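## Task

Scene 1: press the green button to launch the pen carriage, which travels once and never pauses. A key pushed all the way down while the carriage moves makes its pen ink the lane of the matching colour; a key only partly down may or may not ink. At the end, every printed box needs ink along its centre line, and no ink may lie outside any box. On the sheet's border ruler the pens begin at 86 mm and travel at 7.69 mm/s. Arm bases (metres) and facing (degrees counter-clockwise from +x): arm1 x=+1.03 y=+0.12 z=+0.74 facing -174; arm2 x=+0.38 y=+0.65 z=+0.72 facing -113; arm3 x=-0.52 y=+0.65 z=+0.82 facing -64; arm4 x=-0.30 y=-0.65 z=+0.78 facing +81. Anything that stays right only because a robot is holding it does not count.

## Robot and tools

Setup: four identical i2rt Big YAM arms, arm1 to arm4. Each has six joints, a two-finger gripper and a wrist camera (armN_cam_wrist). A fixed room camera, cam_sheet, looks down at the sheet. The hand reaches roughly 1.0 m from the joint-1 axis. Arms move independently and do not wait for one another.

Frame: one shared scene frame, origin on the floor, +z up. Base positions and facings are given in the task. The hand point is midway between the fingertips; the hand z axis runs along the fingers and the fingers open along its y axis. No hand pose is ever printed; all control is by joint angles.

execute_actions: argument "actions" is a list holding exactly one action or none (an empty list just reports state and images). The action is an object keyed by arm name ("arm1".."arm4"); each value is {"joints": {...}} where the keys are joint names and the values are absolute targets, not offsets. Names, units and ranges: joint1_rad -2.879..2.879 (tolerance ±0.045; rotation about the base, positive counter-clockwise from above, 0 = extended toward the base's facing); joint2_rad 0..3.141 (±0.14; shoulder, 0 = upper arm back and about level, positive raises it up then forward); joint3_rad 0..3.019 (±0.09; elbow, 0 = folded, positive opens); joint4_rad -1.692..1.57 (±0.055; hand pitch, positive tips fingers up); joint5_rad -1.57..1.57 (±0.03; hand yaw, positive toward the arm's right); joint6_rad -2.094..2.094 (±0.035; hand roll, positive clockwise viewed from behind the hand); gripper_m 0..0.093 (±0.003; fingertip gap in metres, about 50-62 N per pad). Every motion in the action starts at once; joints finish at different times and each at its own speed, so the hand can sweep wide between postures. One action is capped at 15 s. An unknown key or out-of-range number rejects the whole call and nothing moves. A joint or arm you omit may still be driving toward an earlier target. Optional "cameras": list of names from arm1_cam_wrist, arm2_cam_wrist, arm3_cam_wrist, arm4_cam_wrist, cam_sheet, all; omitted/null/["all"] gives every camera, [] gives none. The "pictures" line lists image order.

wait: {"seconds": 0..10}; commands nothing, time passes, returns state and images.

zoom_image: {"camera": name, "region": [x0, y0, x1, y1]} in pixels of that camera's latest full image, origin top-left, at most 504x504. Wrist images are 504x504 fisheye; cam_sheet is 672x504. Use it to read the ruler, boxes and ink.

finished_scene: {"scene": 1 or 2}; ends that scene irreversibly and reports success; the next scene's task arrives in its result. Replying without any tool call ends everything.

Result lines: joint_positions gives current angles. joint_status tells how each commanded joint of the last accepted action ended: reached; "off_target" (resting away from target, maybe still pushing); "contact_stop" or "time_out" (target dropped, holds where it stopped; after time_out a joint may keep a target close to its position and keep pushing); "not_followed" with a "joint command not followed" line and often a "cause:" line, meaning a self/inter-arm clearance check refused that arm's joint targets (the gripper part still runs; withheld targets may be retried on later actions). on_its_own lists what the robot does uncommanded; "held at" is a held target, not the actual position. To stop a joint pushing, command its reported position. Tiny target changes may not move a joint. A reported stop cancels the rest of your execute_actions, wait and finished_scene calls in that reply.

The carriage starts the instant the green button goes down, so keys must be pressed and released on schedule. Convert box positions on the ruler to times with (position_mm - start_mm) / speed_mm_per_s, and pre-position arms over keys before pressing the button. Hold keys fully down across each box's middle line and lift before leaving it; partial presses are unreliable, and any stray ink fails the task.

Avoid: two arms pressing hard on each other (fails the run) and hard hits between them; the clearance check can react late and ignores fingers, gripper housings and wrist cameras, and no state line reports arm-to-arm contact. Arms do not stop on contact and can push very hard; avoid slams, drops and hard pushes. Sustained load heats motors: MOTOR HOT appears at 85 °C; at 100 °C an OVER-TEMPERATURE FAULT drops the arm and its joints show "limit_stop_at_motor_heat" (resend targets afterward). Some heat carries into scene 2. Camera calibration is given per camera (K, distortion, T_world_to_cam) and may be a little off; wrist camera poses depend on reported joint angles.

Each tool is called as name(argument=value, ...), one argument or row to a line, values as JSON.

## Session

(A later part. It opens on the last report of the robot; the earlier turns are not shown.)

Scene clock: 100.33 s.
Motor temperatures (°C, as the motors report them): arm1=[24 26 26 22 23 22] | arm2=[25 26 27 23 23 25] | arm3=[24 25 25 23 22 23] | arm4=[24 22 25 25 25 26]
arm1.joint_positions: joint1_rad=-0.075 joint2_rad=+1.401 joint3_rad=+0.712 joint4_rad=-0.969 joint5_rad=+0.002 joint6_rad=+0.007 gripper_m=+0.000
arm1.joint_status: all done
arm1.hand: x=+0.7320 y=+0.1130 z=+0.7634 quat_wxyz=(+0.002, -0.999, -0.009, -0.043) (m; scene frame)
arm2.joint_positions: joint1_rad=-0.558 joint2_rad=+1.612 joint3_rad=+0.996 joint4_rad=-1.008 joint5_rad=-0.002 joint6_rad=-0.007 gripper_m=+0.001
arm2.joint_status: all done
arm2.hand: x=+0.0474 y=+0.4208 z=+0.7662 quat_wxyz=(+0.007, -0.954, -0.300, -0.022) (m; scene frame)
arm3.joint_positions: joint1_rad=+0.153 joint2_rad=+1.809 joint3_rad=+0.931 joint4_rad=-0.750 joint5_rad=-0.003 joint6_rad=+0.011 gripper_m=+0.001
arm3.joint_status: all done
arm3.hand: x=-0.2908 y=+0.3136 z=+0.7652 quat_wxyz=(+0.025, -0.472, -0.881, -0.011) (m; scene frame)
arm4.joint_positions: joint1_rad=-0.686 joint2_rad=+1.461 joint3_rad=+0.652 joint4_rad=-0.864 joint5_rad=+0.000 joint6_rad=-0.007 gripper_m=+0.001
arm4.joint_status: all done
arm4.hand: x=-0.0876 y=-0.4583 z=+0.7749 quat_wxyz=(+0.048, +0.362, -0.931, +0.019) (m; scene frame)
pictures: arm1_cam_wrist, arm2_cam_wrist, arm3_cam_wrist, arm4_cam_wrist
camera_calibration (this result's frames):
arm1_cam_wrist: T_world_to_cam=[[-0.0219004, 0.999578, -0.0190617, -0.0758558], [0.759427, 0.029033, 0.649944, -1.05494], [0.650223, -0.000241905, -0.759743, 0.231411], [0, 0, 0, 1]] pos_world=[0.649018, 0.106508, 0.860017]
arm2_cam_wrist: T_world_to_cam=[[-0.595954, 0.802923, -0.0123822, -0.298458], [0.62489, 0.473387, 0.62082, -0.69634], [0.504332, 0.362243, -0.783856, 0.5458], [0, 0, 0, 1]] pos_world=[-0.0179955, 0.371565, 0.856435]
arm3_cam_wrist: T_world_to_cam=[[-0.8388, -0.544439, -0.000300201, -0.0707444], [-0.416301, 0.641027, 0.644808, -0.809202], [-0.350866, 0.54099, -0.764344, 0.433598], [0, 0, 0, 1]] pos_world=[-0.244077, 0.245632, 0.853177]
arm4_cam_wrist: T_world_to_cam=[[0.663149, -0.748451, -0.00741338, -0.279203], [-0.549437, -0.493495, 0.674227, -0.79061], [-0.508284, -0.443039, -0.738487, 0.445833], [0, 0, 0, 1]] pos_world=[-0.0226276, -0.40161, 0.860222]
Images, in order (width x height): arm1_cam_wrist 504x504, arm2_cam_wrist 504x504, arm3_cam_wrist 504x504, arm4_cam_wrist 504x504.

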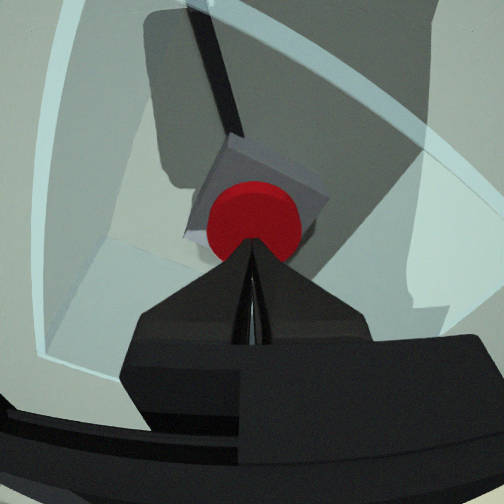

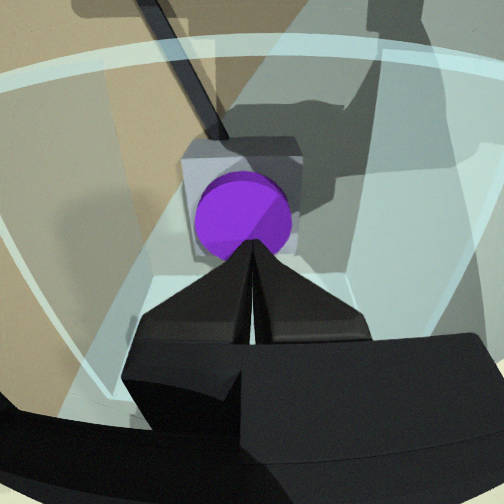

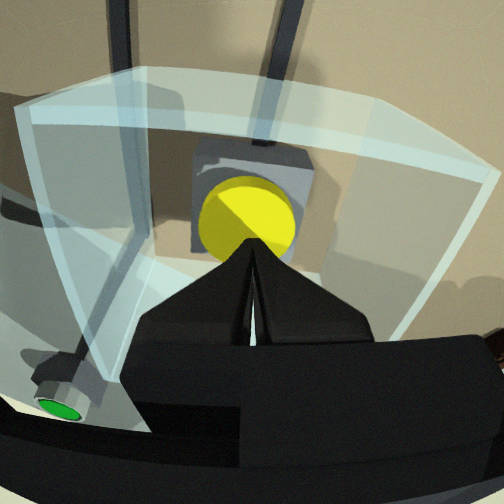

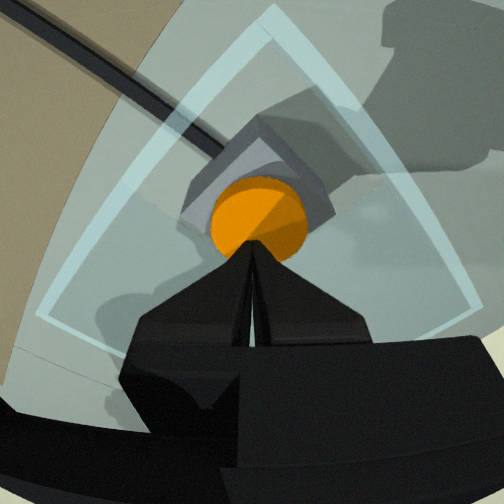

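execute_actions(
  actions=[
    {"arm1":{"joints":{"joint2_rad":1.30,"joint4_rad":-0.93}},"arm2":{"joints":{"joint2_rad":1.53,"joint4_rad":-0.955}},"arm3":{"joints":{"joint2_rad":1.56,"joint3_rad":0.985,"joint4_rad":-0.93}},"arm4":{"joints":{"joint2_rad":1.365,"joint4_rad":-0.815}}},
  ],
  cameras=[],
)

execute_actions(
  actions=[
    {"arm3":{"joints":{"joint1_rad":0.875,"joint2_rad":1.27,"joint3_rad":0.72,"joint4_rad":-1.0}}},
  ],
  cameras=["arm1_cam_wrist","arm2_cam_wrist","arm3_cam_wrist","arm4_cam_wrist"],
)

Scene clock: 110.77 s.
Motor temperatures (°C, as the motors report them): arm1=[24 26 25 22 23 22] | arm2=[25 26 28 23 23 25] | arm3=[24 25 25 23 22 23] | arm4=[24 22 25 25 25 26]
arm1.joint_positions: joint1_rad=-0.075 joint2_rad=+1.297 joint3_rad=+0.712 joint4_rad=-0.943 joint5_rad=+0.002 joint6_rad=+0.007 gripper_m=+0.000
arm1.joint_status: all done
arm1.hand: x=+0.7165 y=+0.1126 z=+0.7929 quat_wxyz=(+0.001, -1.000, -0.009, +0.022) (m; scene frame)
arm2.joint_positions: joint1_rad=-0.558 joint2_rad=+1.536 joint3_rad=+0.996 joint4_rad=-0.971 joint5_rad=-0.002 joint6_rad=-0.007 gripper_m=+0.001
arm2.joint_status: all done
arm2.hand: x=+0.0354 y=+0.4125 z=+0.7958 quat_wxyz=(-0.009, -0.953, -0.300, +0.031) (m; scene frame)
arm3.joint_positions: joint1_rad=+0.153 joint2_rad=+1.540 joint3_rad=+0.958 joint4_rad=-0.920 joint5_rad=-0.003 joint6_rad=+0.011 gripper_m=+0.001
arm3.joint_status: all done
arm3.hand: x=-0.2863 y=+0.3085 z=+0.8782 quat_wxyz=(-0.031, -0.471, -0.881, +0.019) (m; scene frame)
arm4.joint_positions: joint1_rad=-0.686 joint2_rad=+1.363 joint3_rad=+0.648 joint4_rad=-0.824 joint5_rad=+0.000 joint6_rad=-0.007 gripper_m=+0.001
arm4.joint_status: all done
arm4.hand: x=-0.0726 y=-0.4447 z=+0.8002 quat_wxyz=(-0.014, +0.363, -0.932, -0.005) (m; scene frame)
pictures: none
No camera images: the call's "cameras" was empty. Leave "cameras" out to get every camera's image.

Scene clock: 112.07 s.
Motor temperatures (°C, as the motors report them): arm1=[24 26 25 22 23 22] | arm2=[25 26 28 23 23 25] | arm3=[24 25 25 23 22 23] | arm4=[24 22 25 25 25 26]
arm1.joint_positions: joint1_rad=-0.075 joint2_rad=+1.297 joint3_rad=+0.712 joint4_rad=-0.943 joint5_rad=+0.002 joint6_rad=+0.007 gripper_m=+0.000
arm1.joint_status: not commanded
arm1.hand: x=+0.7165 y=+0.1126 z=+0.7929 quat_wxyz=(+0.001, -1.000, -0.009, +0.022) (m; scene frame)
arm2.joint_positions: joint1_rad=-0.558 joint2_rad=+1.536 joint3_rad=+0.996 joint4_rad=-0.971 joint5_rad=-0.002 joint6_rad=-0.007 gripper_m=+0.001
arm2.joint_status: not commanded
arm2.hand: x=+0.0354 y=+0.4125 z=+0.7958 quat_wxyz=(-0.009, -0.953, -0.300, +0.031) (m; scene frame)
arm3.joint_positions: joint1_rad=+0.873 joint2_rad=+1.267 joint3_rad=+0.727 joint4_rad=-0.992 joint5_rad=-0.001 joint6_rad=+0.010 gripper_m=+0.001
arm3.joint_status: all done
arm3.hand: x=-0.2191 y=+0.5730 z=+0.8903 quat_wxyz=(-0.017, -0.130, -0.991, +0.005) (m; scene frame)
arm4.joint_positions: joint1_rad=-0.686 joint2_rad=+1.363 joint3_rad=+0.648 joint4_rad=-0.824 joint5_rad=+0.000 joint6_rad=-0.007 gripper_m=+0.001
arm4.joint_status: not commanded
arm4.hand: x=-0.0726 y=-0.4447 z=+0.8002 quat_wxyz=(-0.014, +0.363, -0.932, -0.005) (m; scene frame)
pictures: arm1_cam_wrist, arm2_cam_wrist, arm3_cam_wrist, arm4_cam_wrist
camera_calibration (this result's frames):
arm1_cam_wrist: T_world_to_cam=[[-0.0244803, 0.999511, -0.019445, -0.0730541], [0.837495, 0.0311257, 0.545558, -1.03569], [0.545897, -0.00292966, -0.837847, 0.400853], [0, 0, 0, 1]] pos_world=[0.646773, 0.106429, 0.899462]
arm2_cam_wrist: T_world_to_cam=[[-0.597193, 0.802054, -0.00832208, -0.301347], [0.678053, 0.510352, 0.528947, -0.647219], [0.428491, 0.310241, -0.848614, 0.653737], [0, 0, 0, 1]] pos_world=[-0.0212352, 0.369191, 0.894607]
arm3_cam_wrist: T_world_to_cam=[[-0.269944, -0.962876, -0.000425144, 0.495203], [-0.789133, 0.220982, 0.573094, -0.803439], [-0.551724, 0.155039, -0.81949, 0.64032], [0, 0, 0, 1]] pos_world=[-0.147063, 0.55509, 0.985392]
arm4_cam_wrist: T_world_to_cam=[[0.663943, -0.747731, -0.00882078, -0.277293], [-0.611417, -0.549619, 0.569287, -0.738213], [-0.430522, -0.372581, -0.822091, 0.582035], [0, 0, 0, 1]] pos_world=[-0.0166704, -0.396221, 0.896296]
Images, in order (width x height): arm1_cam_wrist 504x504, arm2_cam_wrist 504x504, arm3_cam_wrist 504x504, arm4_cam_wrist 504x504.

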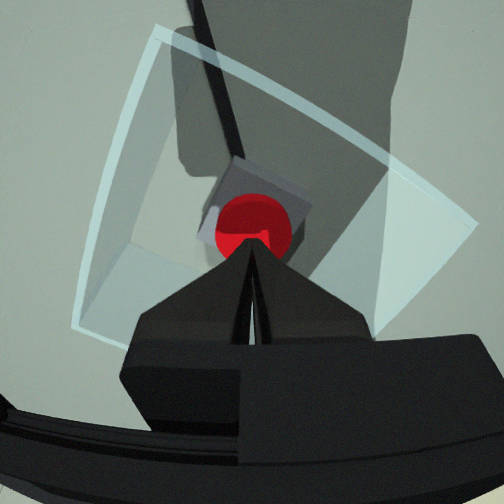

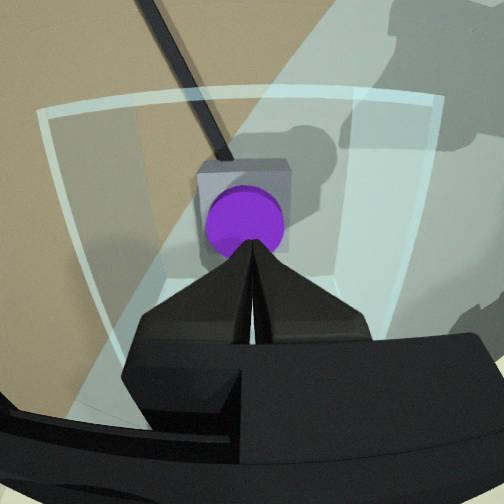

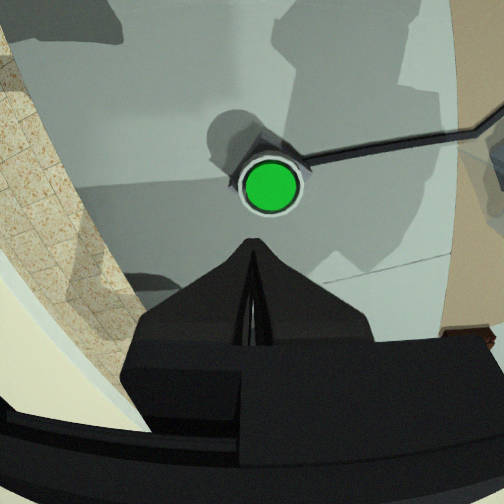

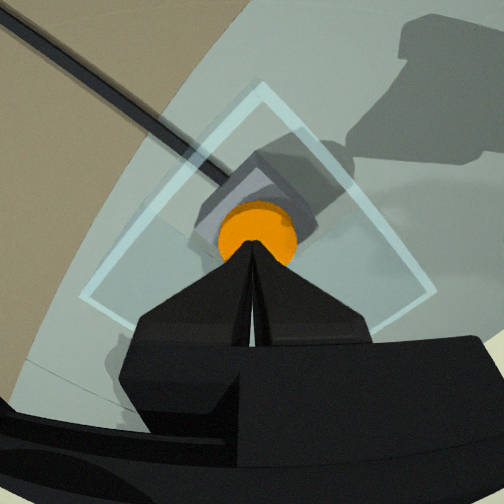

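execute_actions(
  actions=[
    {"arm3":{"joints":{"joint1_rad":0.83,"joint2_rad":1.505,"joint3_rad":0.628,"joint4_rad":-0.672}}},
  ],
  cameras=["arm3_cam_wrist"],
)

Scene clock: 117.27 s.
Motor temperatures (°C, as the motors report them): arm1=[24 26 26 22 23 22] | arm2=[25 26 28 23 23 25] | arm3=[24 25 25 23 22 23] | arm4=[24 22 25 25 25 26]
arm1.joint_positions: joint1_rad=-0.075 joint2_rad=+1.297 joint3_rad=+0.712 joint4_rad=-0.943 joint5_rad=+0.002 joint6_rad=+0.007 gripper_m=+0.000
arm1.joint_status: not commanded
arm1.hand: x=+0.7165 y=+0.1126 z=+0.7929 quat_wxyz=(+0.001, -1.000, -0.009, +0.022) (m; scene frame)
arm2.joint_positions: joint1_rad=-0.558 joint2_rad=+1.536 joint3_rad=+0.996 joint4_rad=-0.971 joint5_rad=-0.002 joint6_rad=-0.007 gripper_m=+0.001
arm2.joint_status: not commanded
arm2.hand: x=+0.0354 y=+0.4125 z=+0.7958 quat_wxyz=(-0.009, -0.953, -0.300, +0.031) (m; scene frame)
arm3.joint_positions: joint1_rad=+0.834 joint2_rad=+1.509 joint3_rad=+0.627 joint4_rad=-0.684 joint5_rad=-0.001 joint6_rad=+0.010 gripper_m=+0.001
arm3.joint_status: all done
arm3.hand: x=-0.2229 y=+0.5608 z=+0.7923 quat_wxyz=(-0.001, -0.150, -0.989, +0.004) (m; scene frame)
arm4.joint_positions: joint1_rad=-0.686 joint2_rad=+1.363 joint3_rad=+0.648 joint4_rad=-0.824 joint5_rad=+0.000 joint6_rad=-0.007 gripper_m=+0.001
arm4.joint_status: not commanded
arm4.hand: x=-0.0726 y=-0.4447 z=+0.8002 quat_wxyz=(-0.014, +0.363, -0.932, -0.005) (m; scene frame)
pictures: arm3_cam_wrist
camera_calibration (this result's frames):
arm3_cam_wrist: T_world_to_cam=[[-0.307435, -0.951569, 0.000414255, 0.466981], [-0.761375, 0.246247, 0.599726, -0.776705], [-0.570783, 0.184061, -0.800205, 0.52403], [0, 0, 0, 1]] pos_world=[-0.14869, 0.539172, 0.884948]
Images, in order (width x height): arm3_cam_wrist 504x504.

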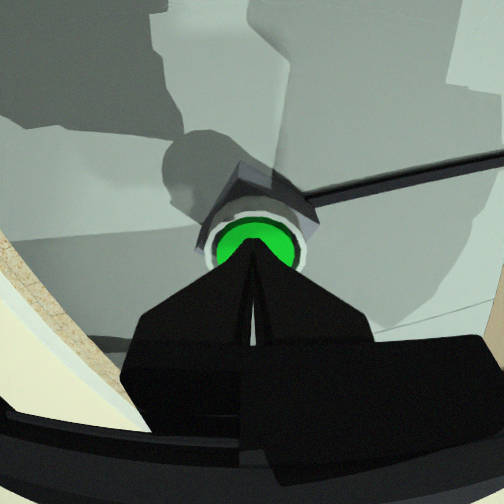

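execute_actions(
  actions=[
    {"arm3":{"joints":{"joint2_rad":1.66}}},
  ],
  cameras=["arm3_cam_wrist","cam_sheet"],
)

execute_actions(
  actions=[
    {"arm3":{"joints":{"joint2_rad":1.27,"joint3_rad":0.74,"joint4_rad":-1.0}}},
  ],
  cameras=["cam_sheet"],
)

execute_actions(
  actions=[
    {"arm3":{"joints":{"joint1_rad":0.149,"joint2_rad":1.55,"joint3_rad":0.97,"joint4_rad":-0.93}}},
  ],
  cameras=["cam_sheet"],
)

execute_actions(
  actions=[
    {"arm3":{"joints":{"joint2_rad":1.745,"joint3_rad":0.94,"joint4_rad":-0.725}}},
  ],
  cameras=["arm3_cam_wrist","cam_sheet"],
)

Scene clock: 122.70 s.
Motor temperatures (°C, as the motors report them): arm1=[24 26 26 22 23 22] | arm2=[25 26 28 23 23 25] | arm3=[24 25 25 23 22 23] | arm4=[24 22 26 25 25 26]
arm1.joint_positions: joint1_rad=-0.075 joint2_rad=+1.297 joint3_rad=+0.712 joint4_rad=-0.943 joint5_rad=+0.002 joint6_rad=+0.007 gripper_m=+0.000
arm1.joint_status: not commanded
arm1.hand: x=+0.7165 y=+0.1126 z=+0.7929 quat_wxyz=(+0.001, -1.000, -0.009, +0.022) (m; scene frame)
arm2.joint_positions: joint1_rad=-0.558 joint2_rad=+1.536 joint3_rad=+0.996 joint4_rad=-0.971 joint5_rad=-0.002 joint6_rad=-0.007 gripper_m=+0.001
arm2.joint_status: not commanded
arm2.hand: x=+0.0354 y=+0.4125 z=+0.7958 quat_wxyz=(-0.009, -0.953, -0.300, +0.031) (m; scene frame)
arm3.joint_positions: joint1_rad=+0.834 joint2_rad=+1.601 joint3_rad=+0.639 joint4_rad=-0.683 joint5_rad=-0.001 joint6_rad=+0.010 gripper_m=+0.001
arm3.joint_status: all done
arm3.hand: x=-0.2313 y=+0.5631 z=+0.7689 quat_wxyz=(+0.038, -0.150, -0.988, -0.002) (m; scene frame)
arm4.joint_positions: joint1_rad=-0.686 joint2_rad=+1.363 joint3_rad=+0.648 joint4_rad=-0.824 joint5_rad=+0.000 joint6_rad=-0.007 gripper_m=+0.001
arm4.joint_status: not commanded
arm4.hand: x=-0.0726 y=-0.4447 z=+0.8002 quat_wxyz=(-0.014, +0.363, -0.932, -0.005) (m; scene frame)
pictures: arm3_cam_wrist, cam_sheet
camera_calibration (this result's frames):
arm3_cam_wrist: T_world_to_cam=[[-0.307906, -0.951414, 0.00220535, 0.465042], [-0.713752, 0.232523, 0.660675, -0.797759], [-0.629088, 0.201852, -0.750669, 0.438489], [0, 0, 0, 1]] pos_world=[-0.150365, 0.539435, 0.855194]
Images, in order (width x height): arm3_cam_wrist 504x504, cam_sheet 672x504.

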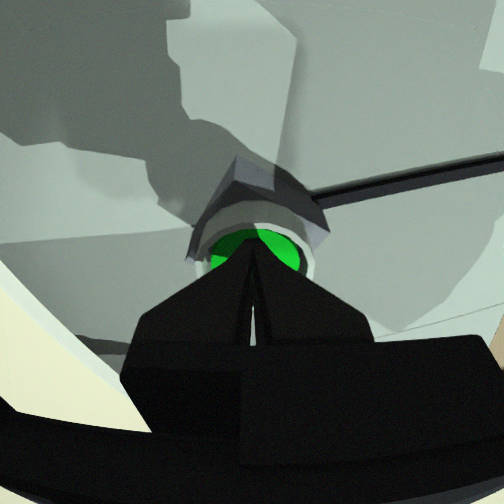

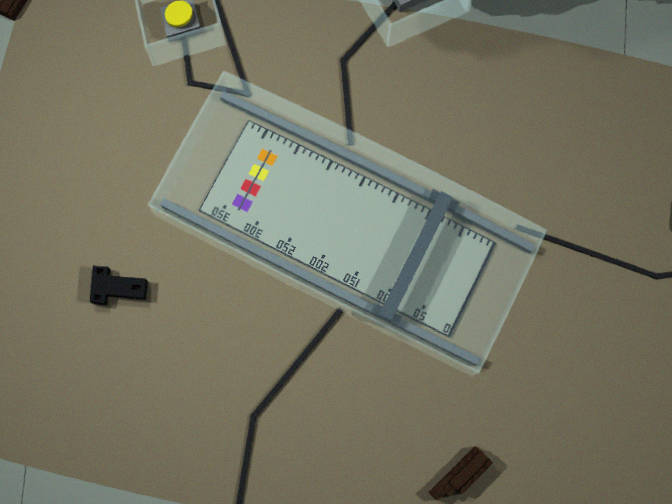

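Scene clock: 123.80 s.
Motor temperatures (°C, as the motors report them): arm1=[24 26 26 22 23 22] | arm2=[25 26 28 23 23 25] | arm3=[24 25 25 23 22 23] | arm4=[24 22 26 25 25 26]
arm1.joint_positions: joint1_rad=-0.075 joint2_rad=+1.297 joint3_rad=+0.712 joint4_rad=-0.943 joint5_rad=+0.002 joint6_rad=+0.007 gripper_m=+0.000
arm1.joint_status: not commanded
arm1.hand: x=+0.7165 y=+0.1126 z=+0.7929 quat_wxyz=(+0.001, -1.000, -0.009, +0.022) (m; scene frame)
arm2.joint_positions: joint1_rad=-0.558 joint2_rad=+1.536 joint3_rad=+0.996 joint4_rad=-0.971 joint5_rad=-0.002 joint6_rad=-0.007 gripper_m=+0.001
arm2.joint_status: not commanded
arm2.hand: x=+0.0354 y=+0.4125 z=+0.7958 quat_wxyz=(-0.009, -0.953, -0.300, +0.031) (m; scene frame)
arm3.joint_positions: joint1_rad=+0.834 joint2_rad=+1.256 joint3_rad=+0.710 joint4_rad=-0.990 joint5_rad=-0.001 joint6_rad=+0.010 gripper_m=+0.001
arm3.joint_status: all done
arm3.hand: x=-0.2283 y=+0.5632 z=+0.8879 quat_wxyz=(-0.016, -0.150, -0.989, +0.006) (m; scene frame)
arm4.joint_positions: joint1_rad=-0.686 joint2_rad=+1.363 joint3_rad=+0.648 joint4_rad=-0.824 joint5_rad=+0.000 joint6_rad=-0.007 gripper_m=+0.001
arm4.joint_status: not commanded
arm4.hand: x=-0.0726 y=-0.4447 z=+0.8002 quat_wxyz=(-0.014, +0.363, -0.932, -0.005) (m; scene frame)
pictures: cam_sheet
Images, in order (width x height): cam_sheet 672x504.

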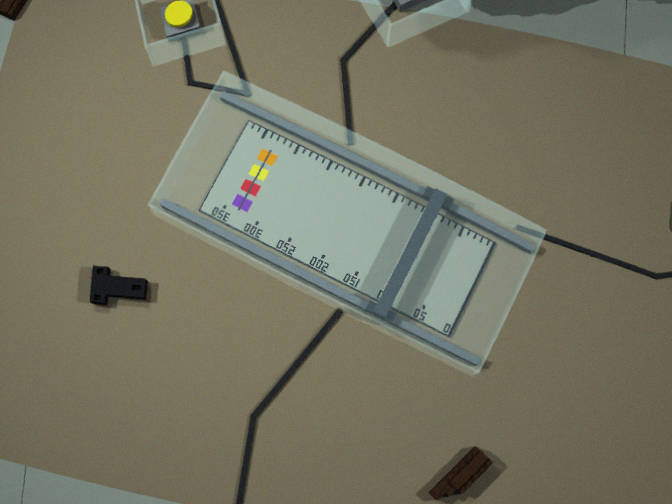

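Scene clock: 125.10 s.
Motor temperatures (°C, as the motors report them): arm1=[24 26 26 22 23 22] | arm2=[25 26 28 23 23 25] | arm3=[24 25 25 23 22 23] | arm4=[24 22 26 25 25 26]
arm1.joint_positions: joint1_rad=-0.075 joint2_rad=+1.297 joint3_rad=+0.712 joint4_rad=-0.943 joint5_rad=+0.002 joint6_rad=+0.007 gripper_m=+0.000
arm1.joint_status: not commanded
arm1.hand: x=+0.7165 y=+0.1126 z=+0.7929 quat_wxyz=(+0.001, -1.000, -0.009, +0.022) (m; scene frame)
arm2.joint_positions: joint1_rad=-0.558 joint2_rad=+1.536 joint3_rad=+0.996 joint4_rad=-0.971 joint5_rad=-0.002 joint6_rad=-0.007 gripper_m=+0.001
arm2.joint_status: not commanded
arm2.hand: x=+0.0354 y=+0.4125 z=+0.7958 quat_wxyz=(-0.009, -0.953, -0.300, +0.031) (m; scene frame)
arm3.joint_positions: joint1_rad=+0.142 joint2_rad=+1.546 joint3_rad=+0.946 joint4_rad=-0.931 joint5_rad=+0.000 joint6_rad=+0.010 gripper_m=+0.001
arm3.joint_status: all done
arm3.hand: x=-0.2949 y=+0.3129 z=+0.8717 quat_wxyz=(-0.017, -0.476, -0.879, +0.013) (m; scene frame)
arm4.joint_positions: joint1_rad=-0.686 joint2_rad=+1.363 joint3_rad=+0.648 joint4_rad=-0.824 joint5_rad=+0.000 joint6_rad=-0.007 gripper_m=+0.001
arm4.joint_status: not commanded
arm4.hand: x=-0.0726 y=-0.4447 z=+0.8002 quat_wxyz=(-0.014, +0.363, -0.932, -0.005) (m; scene frame)
pictures: cam_sheet
Images, in order (width x height): cam_sheet 672x504.

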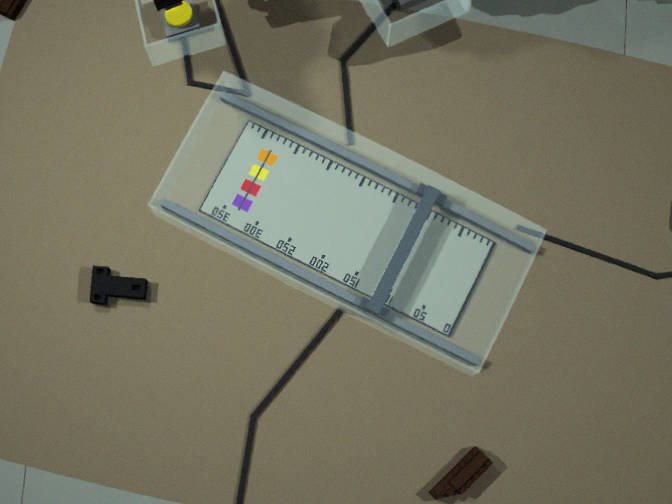

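Scene clock: 126.10 s.
Motor temperatures (°C, as the motors report them): arm1=[24 26 26 22 23 22] | arm2=[25 26 28 23 23 25] | arm3=[24 25 25 23 22 23] | arm4=[24 22 26 25 25 26]
arm1.joint_positions: joint1_rad=-0.075 joint2_rad=+1.297 joint3_rad=+0.712 joint4_rad=-0.943 joint5_rad=+0.002 joint6_rad=+0.007 gripper_m=+0.000
arm1.joint_status: not commanded
arm1.hand: x=+0.7165 y=+0.1126 z=+0.7929 quat_wxyz=(+0.001, -1.000, -0.009, +0.022) (m; scene frame)
arm2.joint_positions: joint1_rad=-0.558 joint2_rad=+1.536 joint3_rad=+0.996 joint4_rad=-0.971 joint5_rad=-0.002 joint6_rad=-0.007 gripper_m=+0.001
arm2.joint_status: not commanded
arm2.hand: x=+0.0354 y=+0.4125 z=+0.7958 quat_wxyz=(-0.009, -0.953, -0.300, +0.031) (m; scene frame)
arm3.joint_positions: joint1_rad=+0.142 joint2_rad=+1.752 joint3_rad=+0.938 joint4_rad=-0.737 joint5_rad=+0.000 joint6_rad=+0.010 gripper_m=+0.001
arm3.joint_status: all done
arm3.hand: x=-0.2850 y=+0.2969 z=+0.7896 quat_wxyz=(-0.008, -0.476, -0.880, +0.009) (m; scene frame)
arm4.joint_positions: joint1_rad=-0.686 joint2_rad=+1.363 joint3_rad=+0.648 joint4_rad=-0.824 joint5_rad=+0.000 joint6_rad=-0.007 gripper_m=+0.001
arm4.joint_status: not commanded
arm4.hand: x=-0.0726 y=-0.4447 z=+0.8002 quat_wxyz=(-0.014, +0.363, -0.932, -0.005) (m; scene frame)
pictures: arm3_cam_wrist, cam_sheet
camera_calibration (this result's frames):
arm3_cam_wrist: T_world_to_cam=[[-0.84342, -0.537255, 0.00056823, -0.0791154], [-0.436091, 0.685222, 0.583348, -0.782116], [-0.313796, 0.491759, -0.812222, 0.526376], [0, 0, 0, 1]] pos_world=[-0.242626, 0.234568, 0.883825]
Images, in order (width x height): arm3_cam_wrist 504x504, cam_sheet 672x504.

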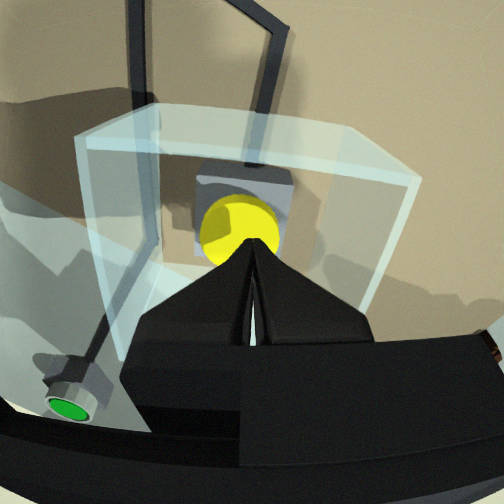

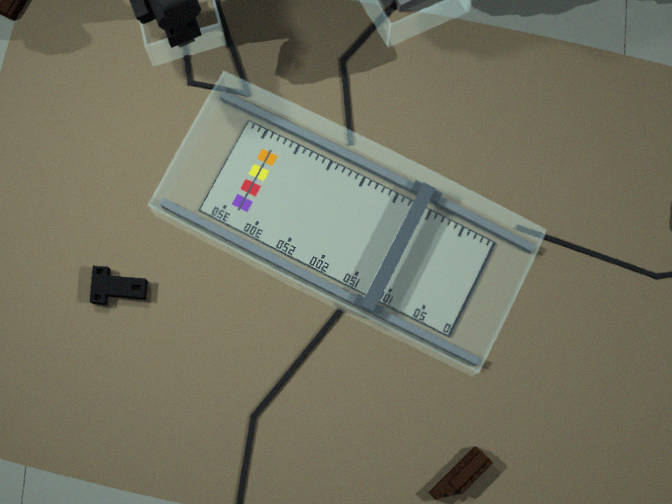

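wait(
  seconds=10,
)

Scene clock: 137.27 s.
Motor temperatures (°C, as the motors report them): arm1=[24 26 26 22 23 22] | arm2=[25 26 29 23 23 25] | arm3=[24 26 25 23 22 23] | arm4=[24 22 26 25 25 26]
arm1.joint_positions: joint1_rad=-0.075 joint2_rad=+1.297 joint3_rad=+0.712 joint4_rad=-0.943 joint5_rad=+0.002 joint6_rad=+0.007 gripper_m=+0.000
arm1.joint_status: not commanded
arm1.hand: x=+0.7165 y=+0.1126 z=+0.7929 quat_wxyz=(+0.001, -1.000, -0.009, +0.022) (m; scene frame)
arm2.joint_positions: joint1_rad=-0.558 joint2_rad=+1.536 joint3_rad=+0.996 joint4_rad=-0.971 joint5_rad=-0.002 joint6_rad=-0.007 gripper_m=+0.001
arm2.joint_status: not commanded
arm2.hand: x=+0.0354 y=+0.4125 z=+0.7958 quat_wxyz=(-0.009, -0.953, -0.300, +0.031) (m; scene frame)
arm3.joint_positions: joint1_rad=+0.142 joint2_rad=+1.752 joint3_rad=+0.938 joint4_rad=-0.737 joint5_rad=+0.000 joint6_rad=+0.010 gripper_m=+0.001
arm3.joint_status: all done
arm3.hand: x=-0.2850 y=+0.2969 z=+0.7896 quat_wxyz=(-0.008, -0.476, -0.880, +0.009) (m; scene frame)
arm4.joint_positions: joint1_rad=-0.686 joint2_rad=+1.363 joint3_rad=+0.648 joint4_rad=-0.824 joint5_rad=+0.000 joint6_rad=-0.007 gripper_m=+0.001
arm4.joint_status: not commanded
arm4.hand: x=-0.0726 y=-0.4447 z=+0.8002 quat_wxyz=(-0.014, +0.363, -0.932, -0.005) (m; scene frame)
wait: 10.00 s; at rest from the start
pictures: arm1_cam_wrist, arm2_cam_wrist, arm3_cam_wrist, arm4_cam_wrist, cam_sheet
camera_calibration (this result's frames):
arm1_cam_wrist: T_world_to_cam=[[-0.0244803, 0.999511, -0.019445, -0.0730541], [0.837495, 0.0311257, 0.545558, -1.03569], [0.545897, -0.00292966, -0.837847, 0.400853], [0, 0, 0, 1]] pos_world=[0.646773, 0.106429, 0.899462]
arm2_cam_wrist: T_world_to_cam=[[-0.597193, 0.802054, -0.00832208, -0.301347], [0.678053, 0.510352, 0.528947, -0.647219], [0.428491, 0.310241, -0.848614, 0.653737], [0, 0, 0, 1]] pos_world=[-0.0212352, 0.369191, 0.894607]
arm3_cam_wrist: T_world_to_cam=[[-0.84342, -0.537255, 0.00056823, -0.0791154], [-0.436091, 0.685222, 0.583348, -0.782116], [-0.313796, 0.491759, -0.812222, 0.526376], [0, 0, 0, 1]] pos_world=[-0.242626, 0.234568, 0.883825]
arm4_cam_wrist: T_world_to_cam=[[0.663943, -0.747731, -0.00882078, -0.277293], [-0.611417, -0.549619, 0.569287, -0.738213], [-0.430522, -0.372581, -0.822091, 0.582035], [0, 0, 0, 1]] pos_world=[-0.0166704, -0.396221, 0.896296]
Images, in order (width x height): arm1_cam_wrist 504x504, arm2_cam_wrist 504x504, arm3_cam_wrist 504x504, arm4_cam_wrist 504x504, cam_sheet 672x504.

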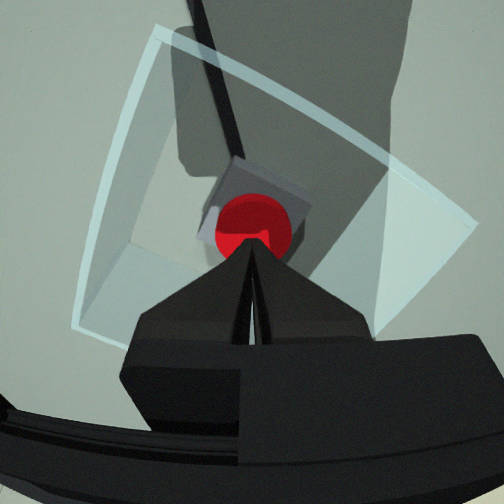

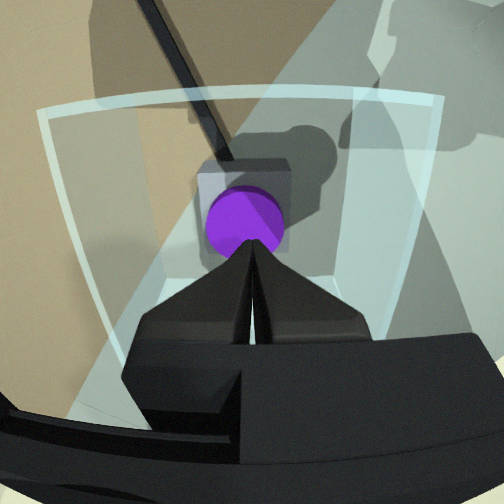

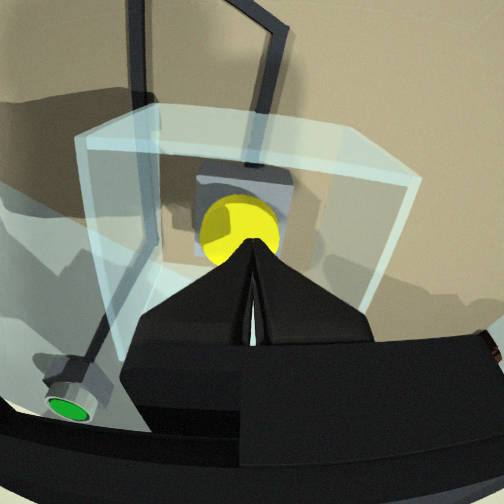

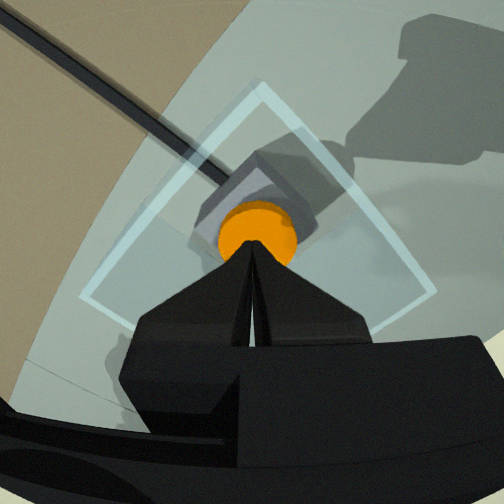

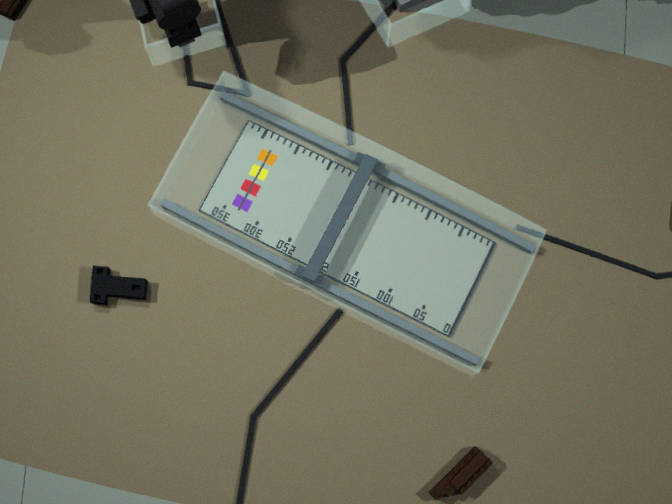

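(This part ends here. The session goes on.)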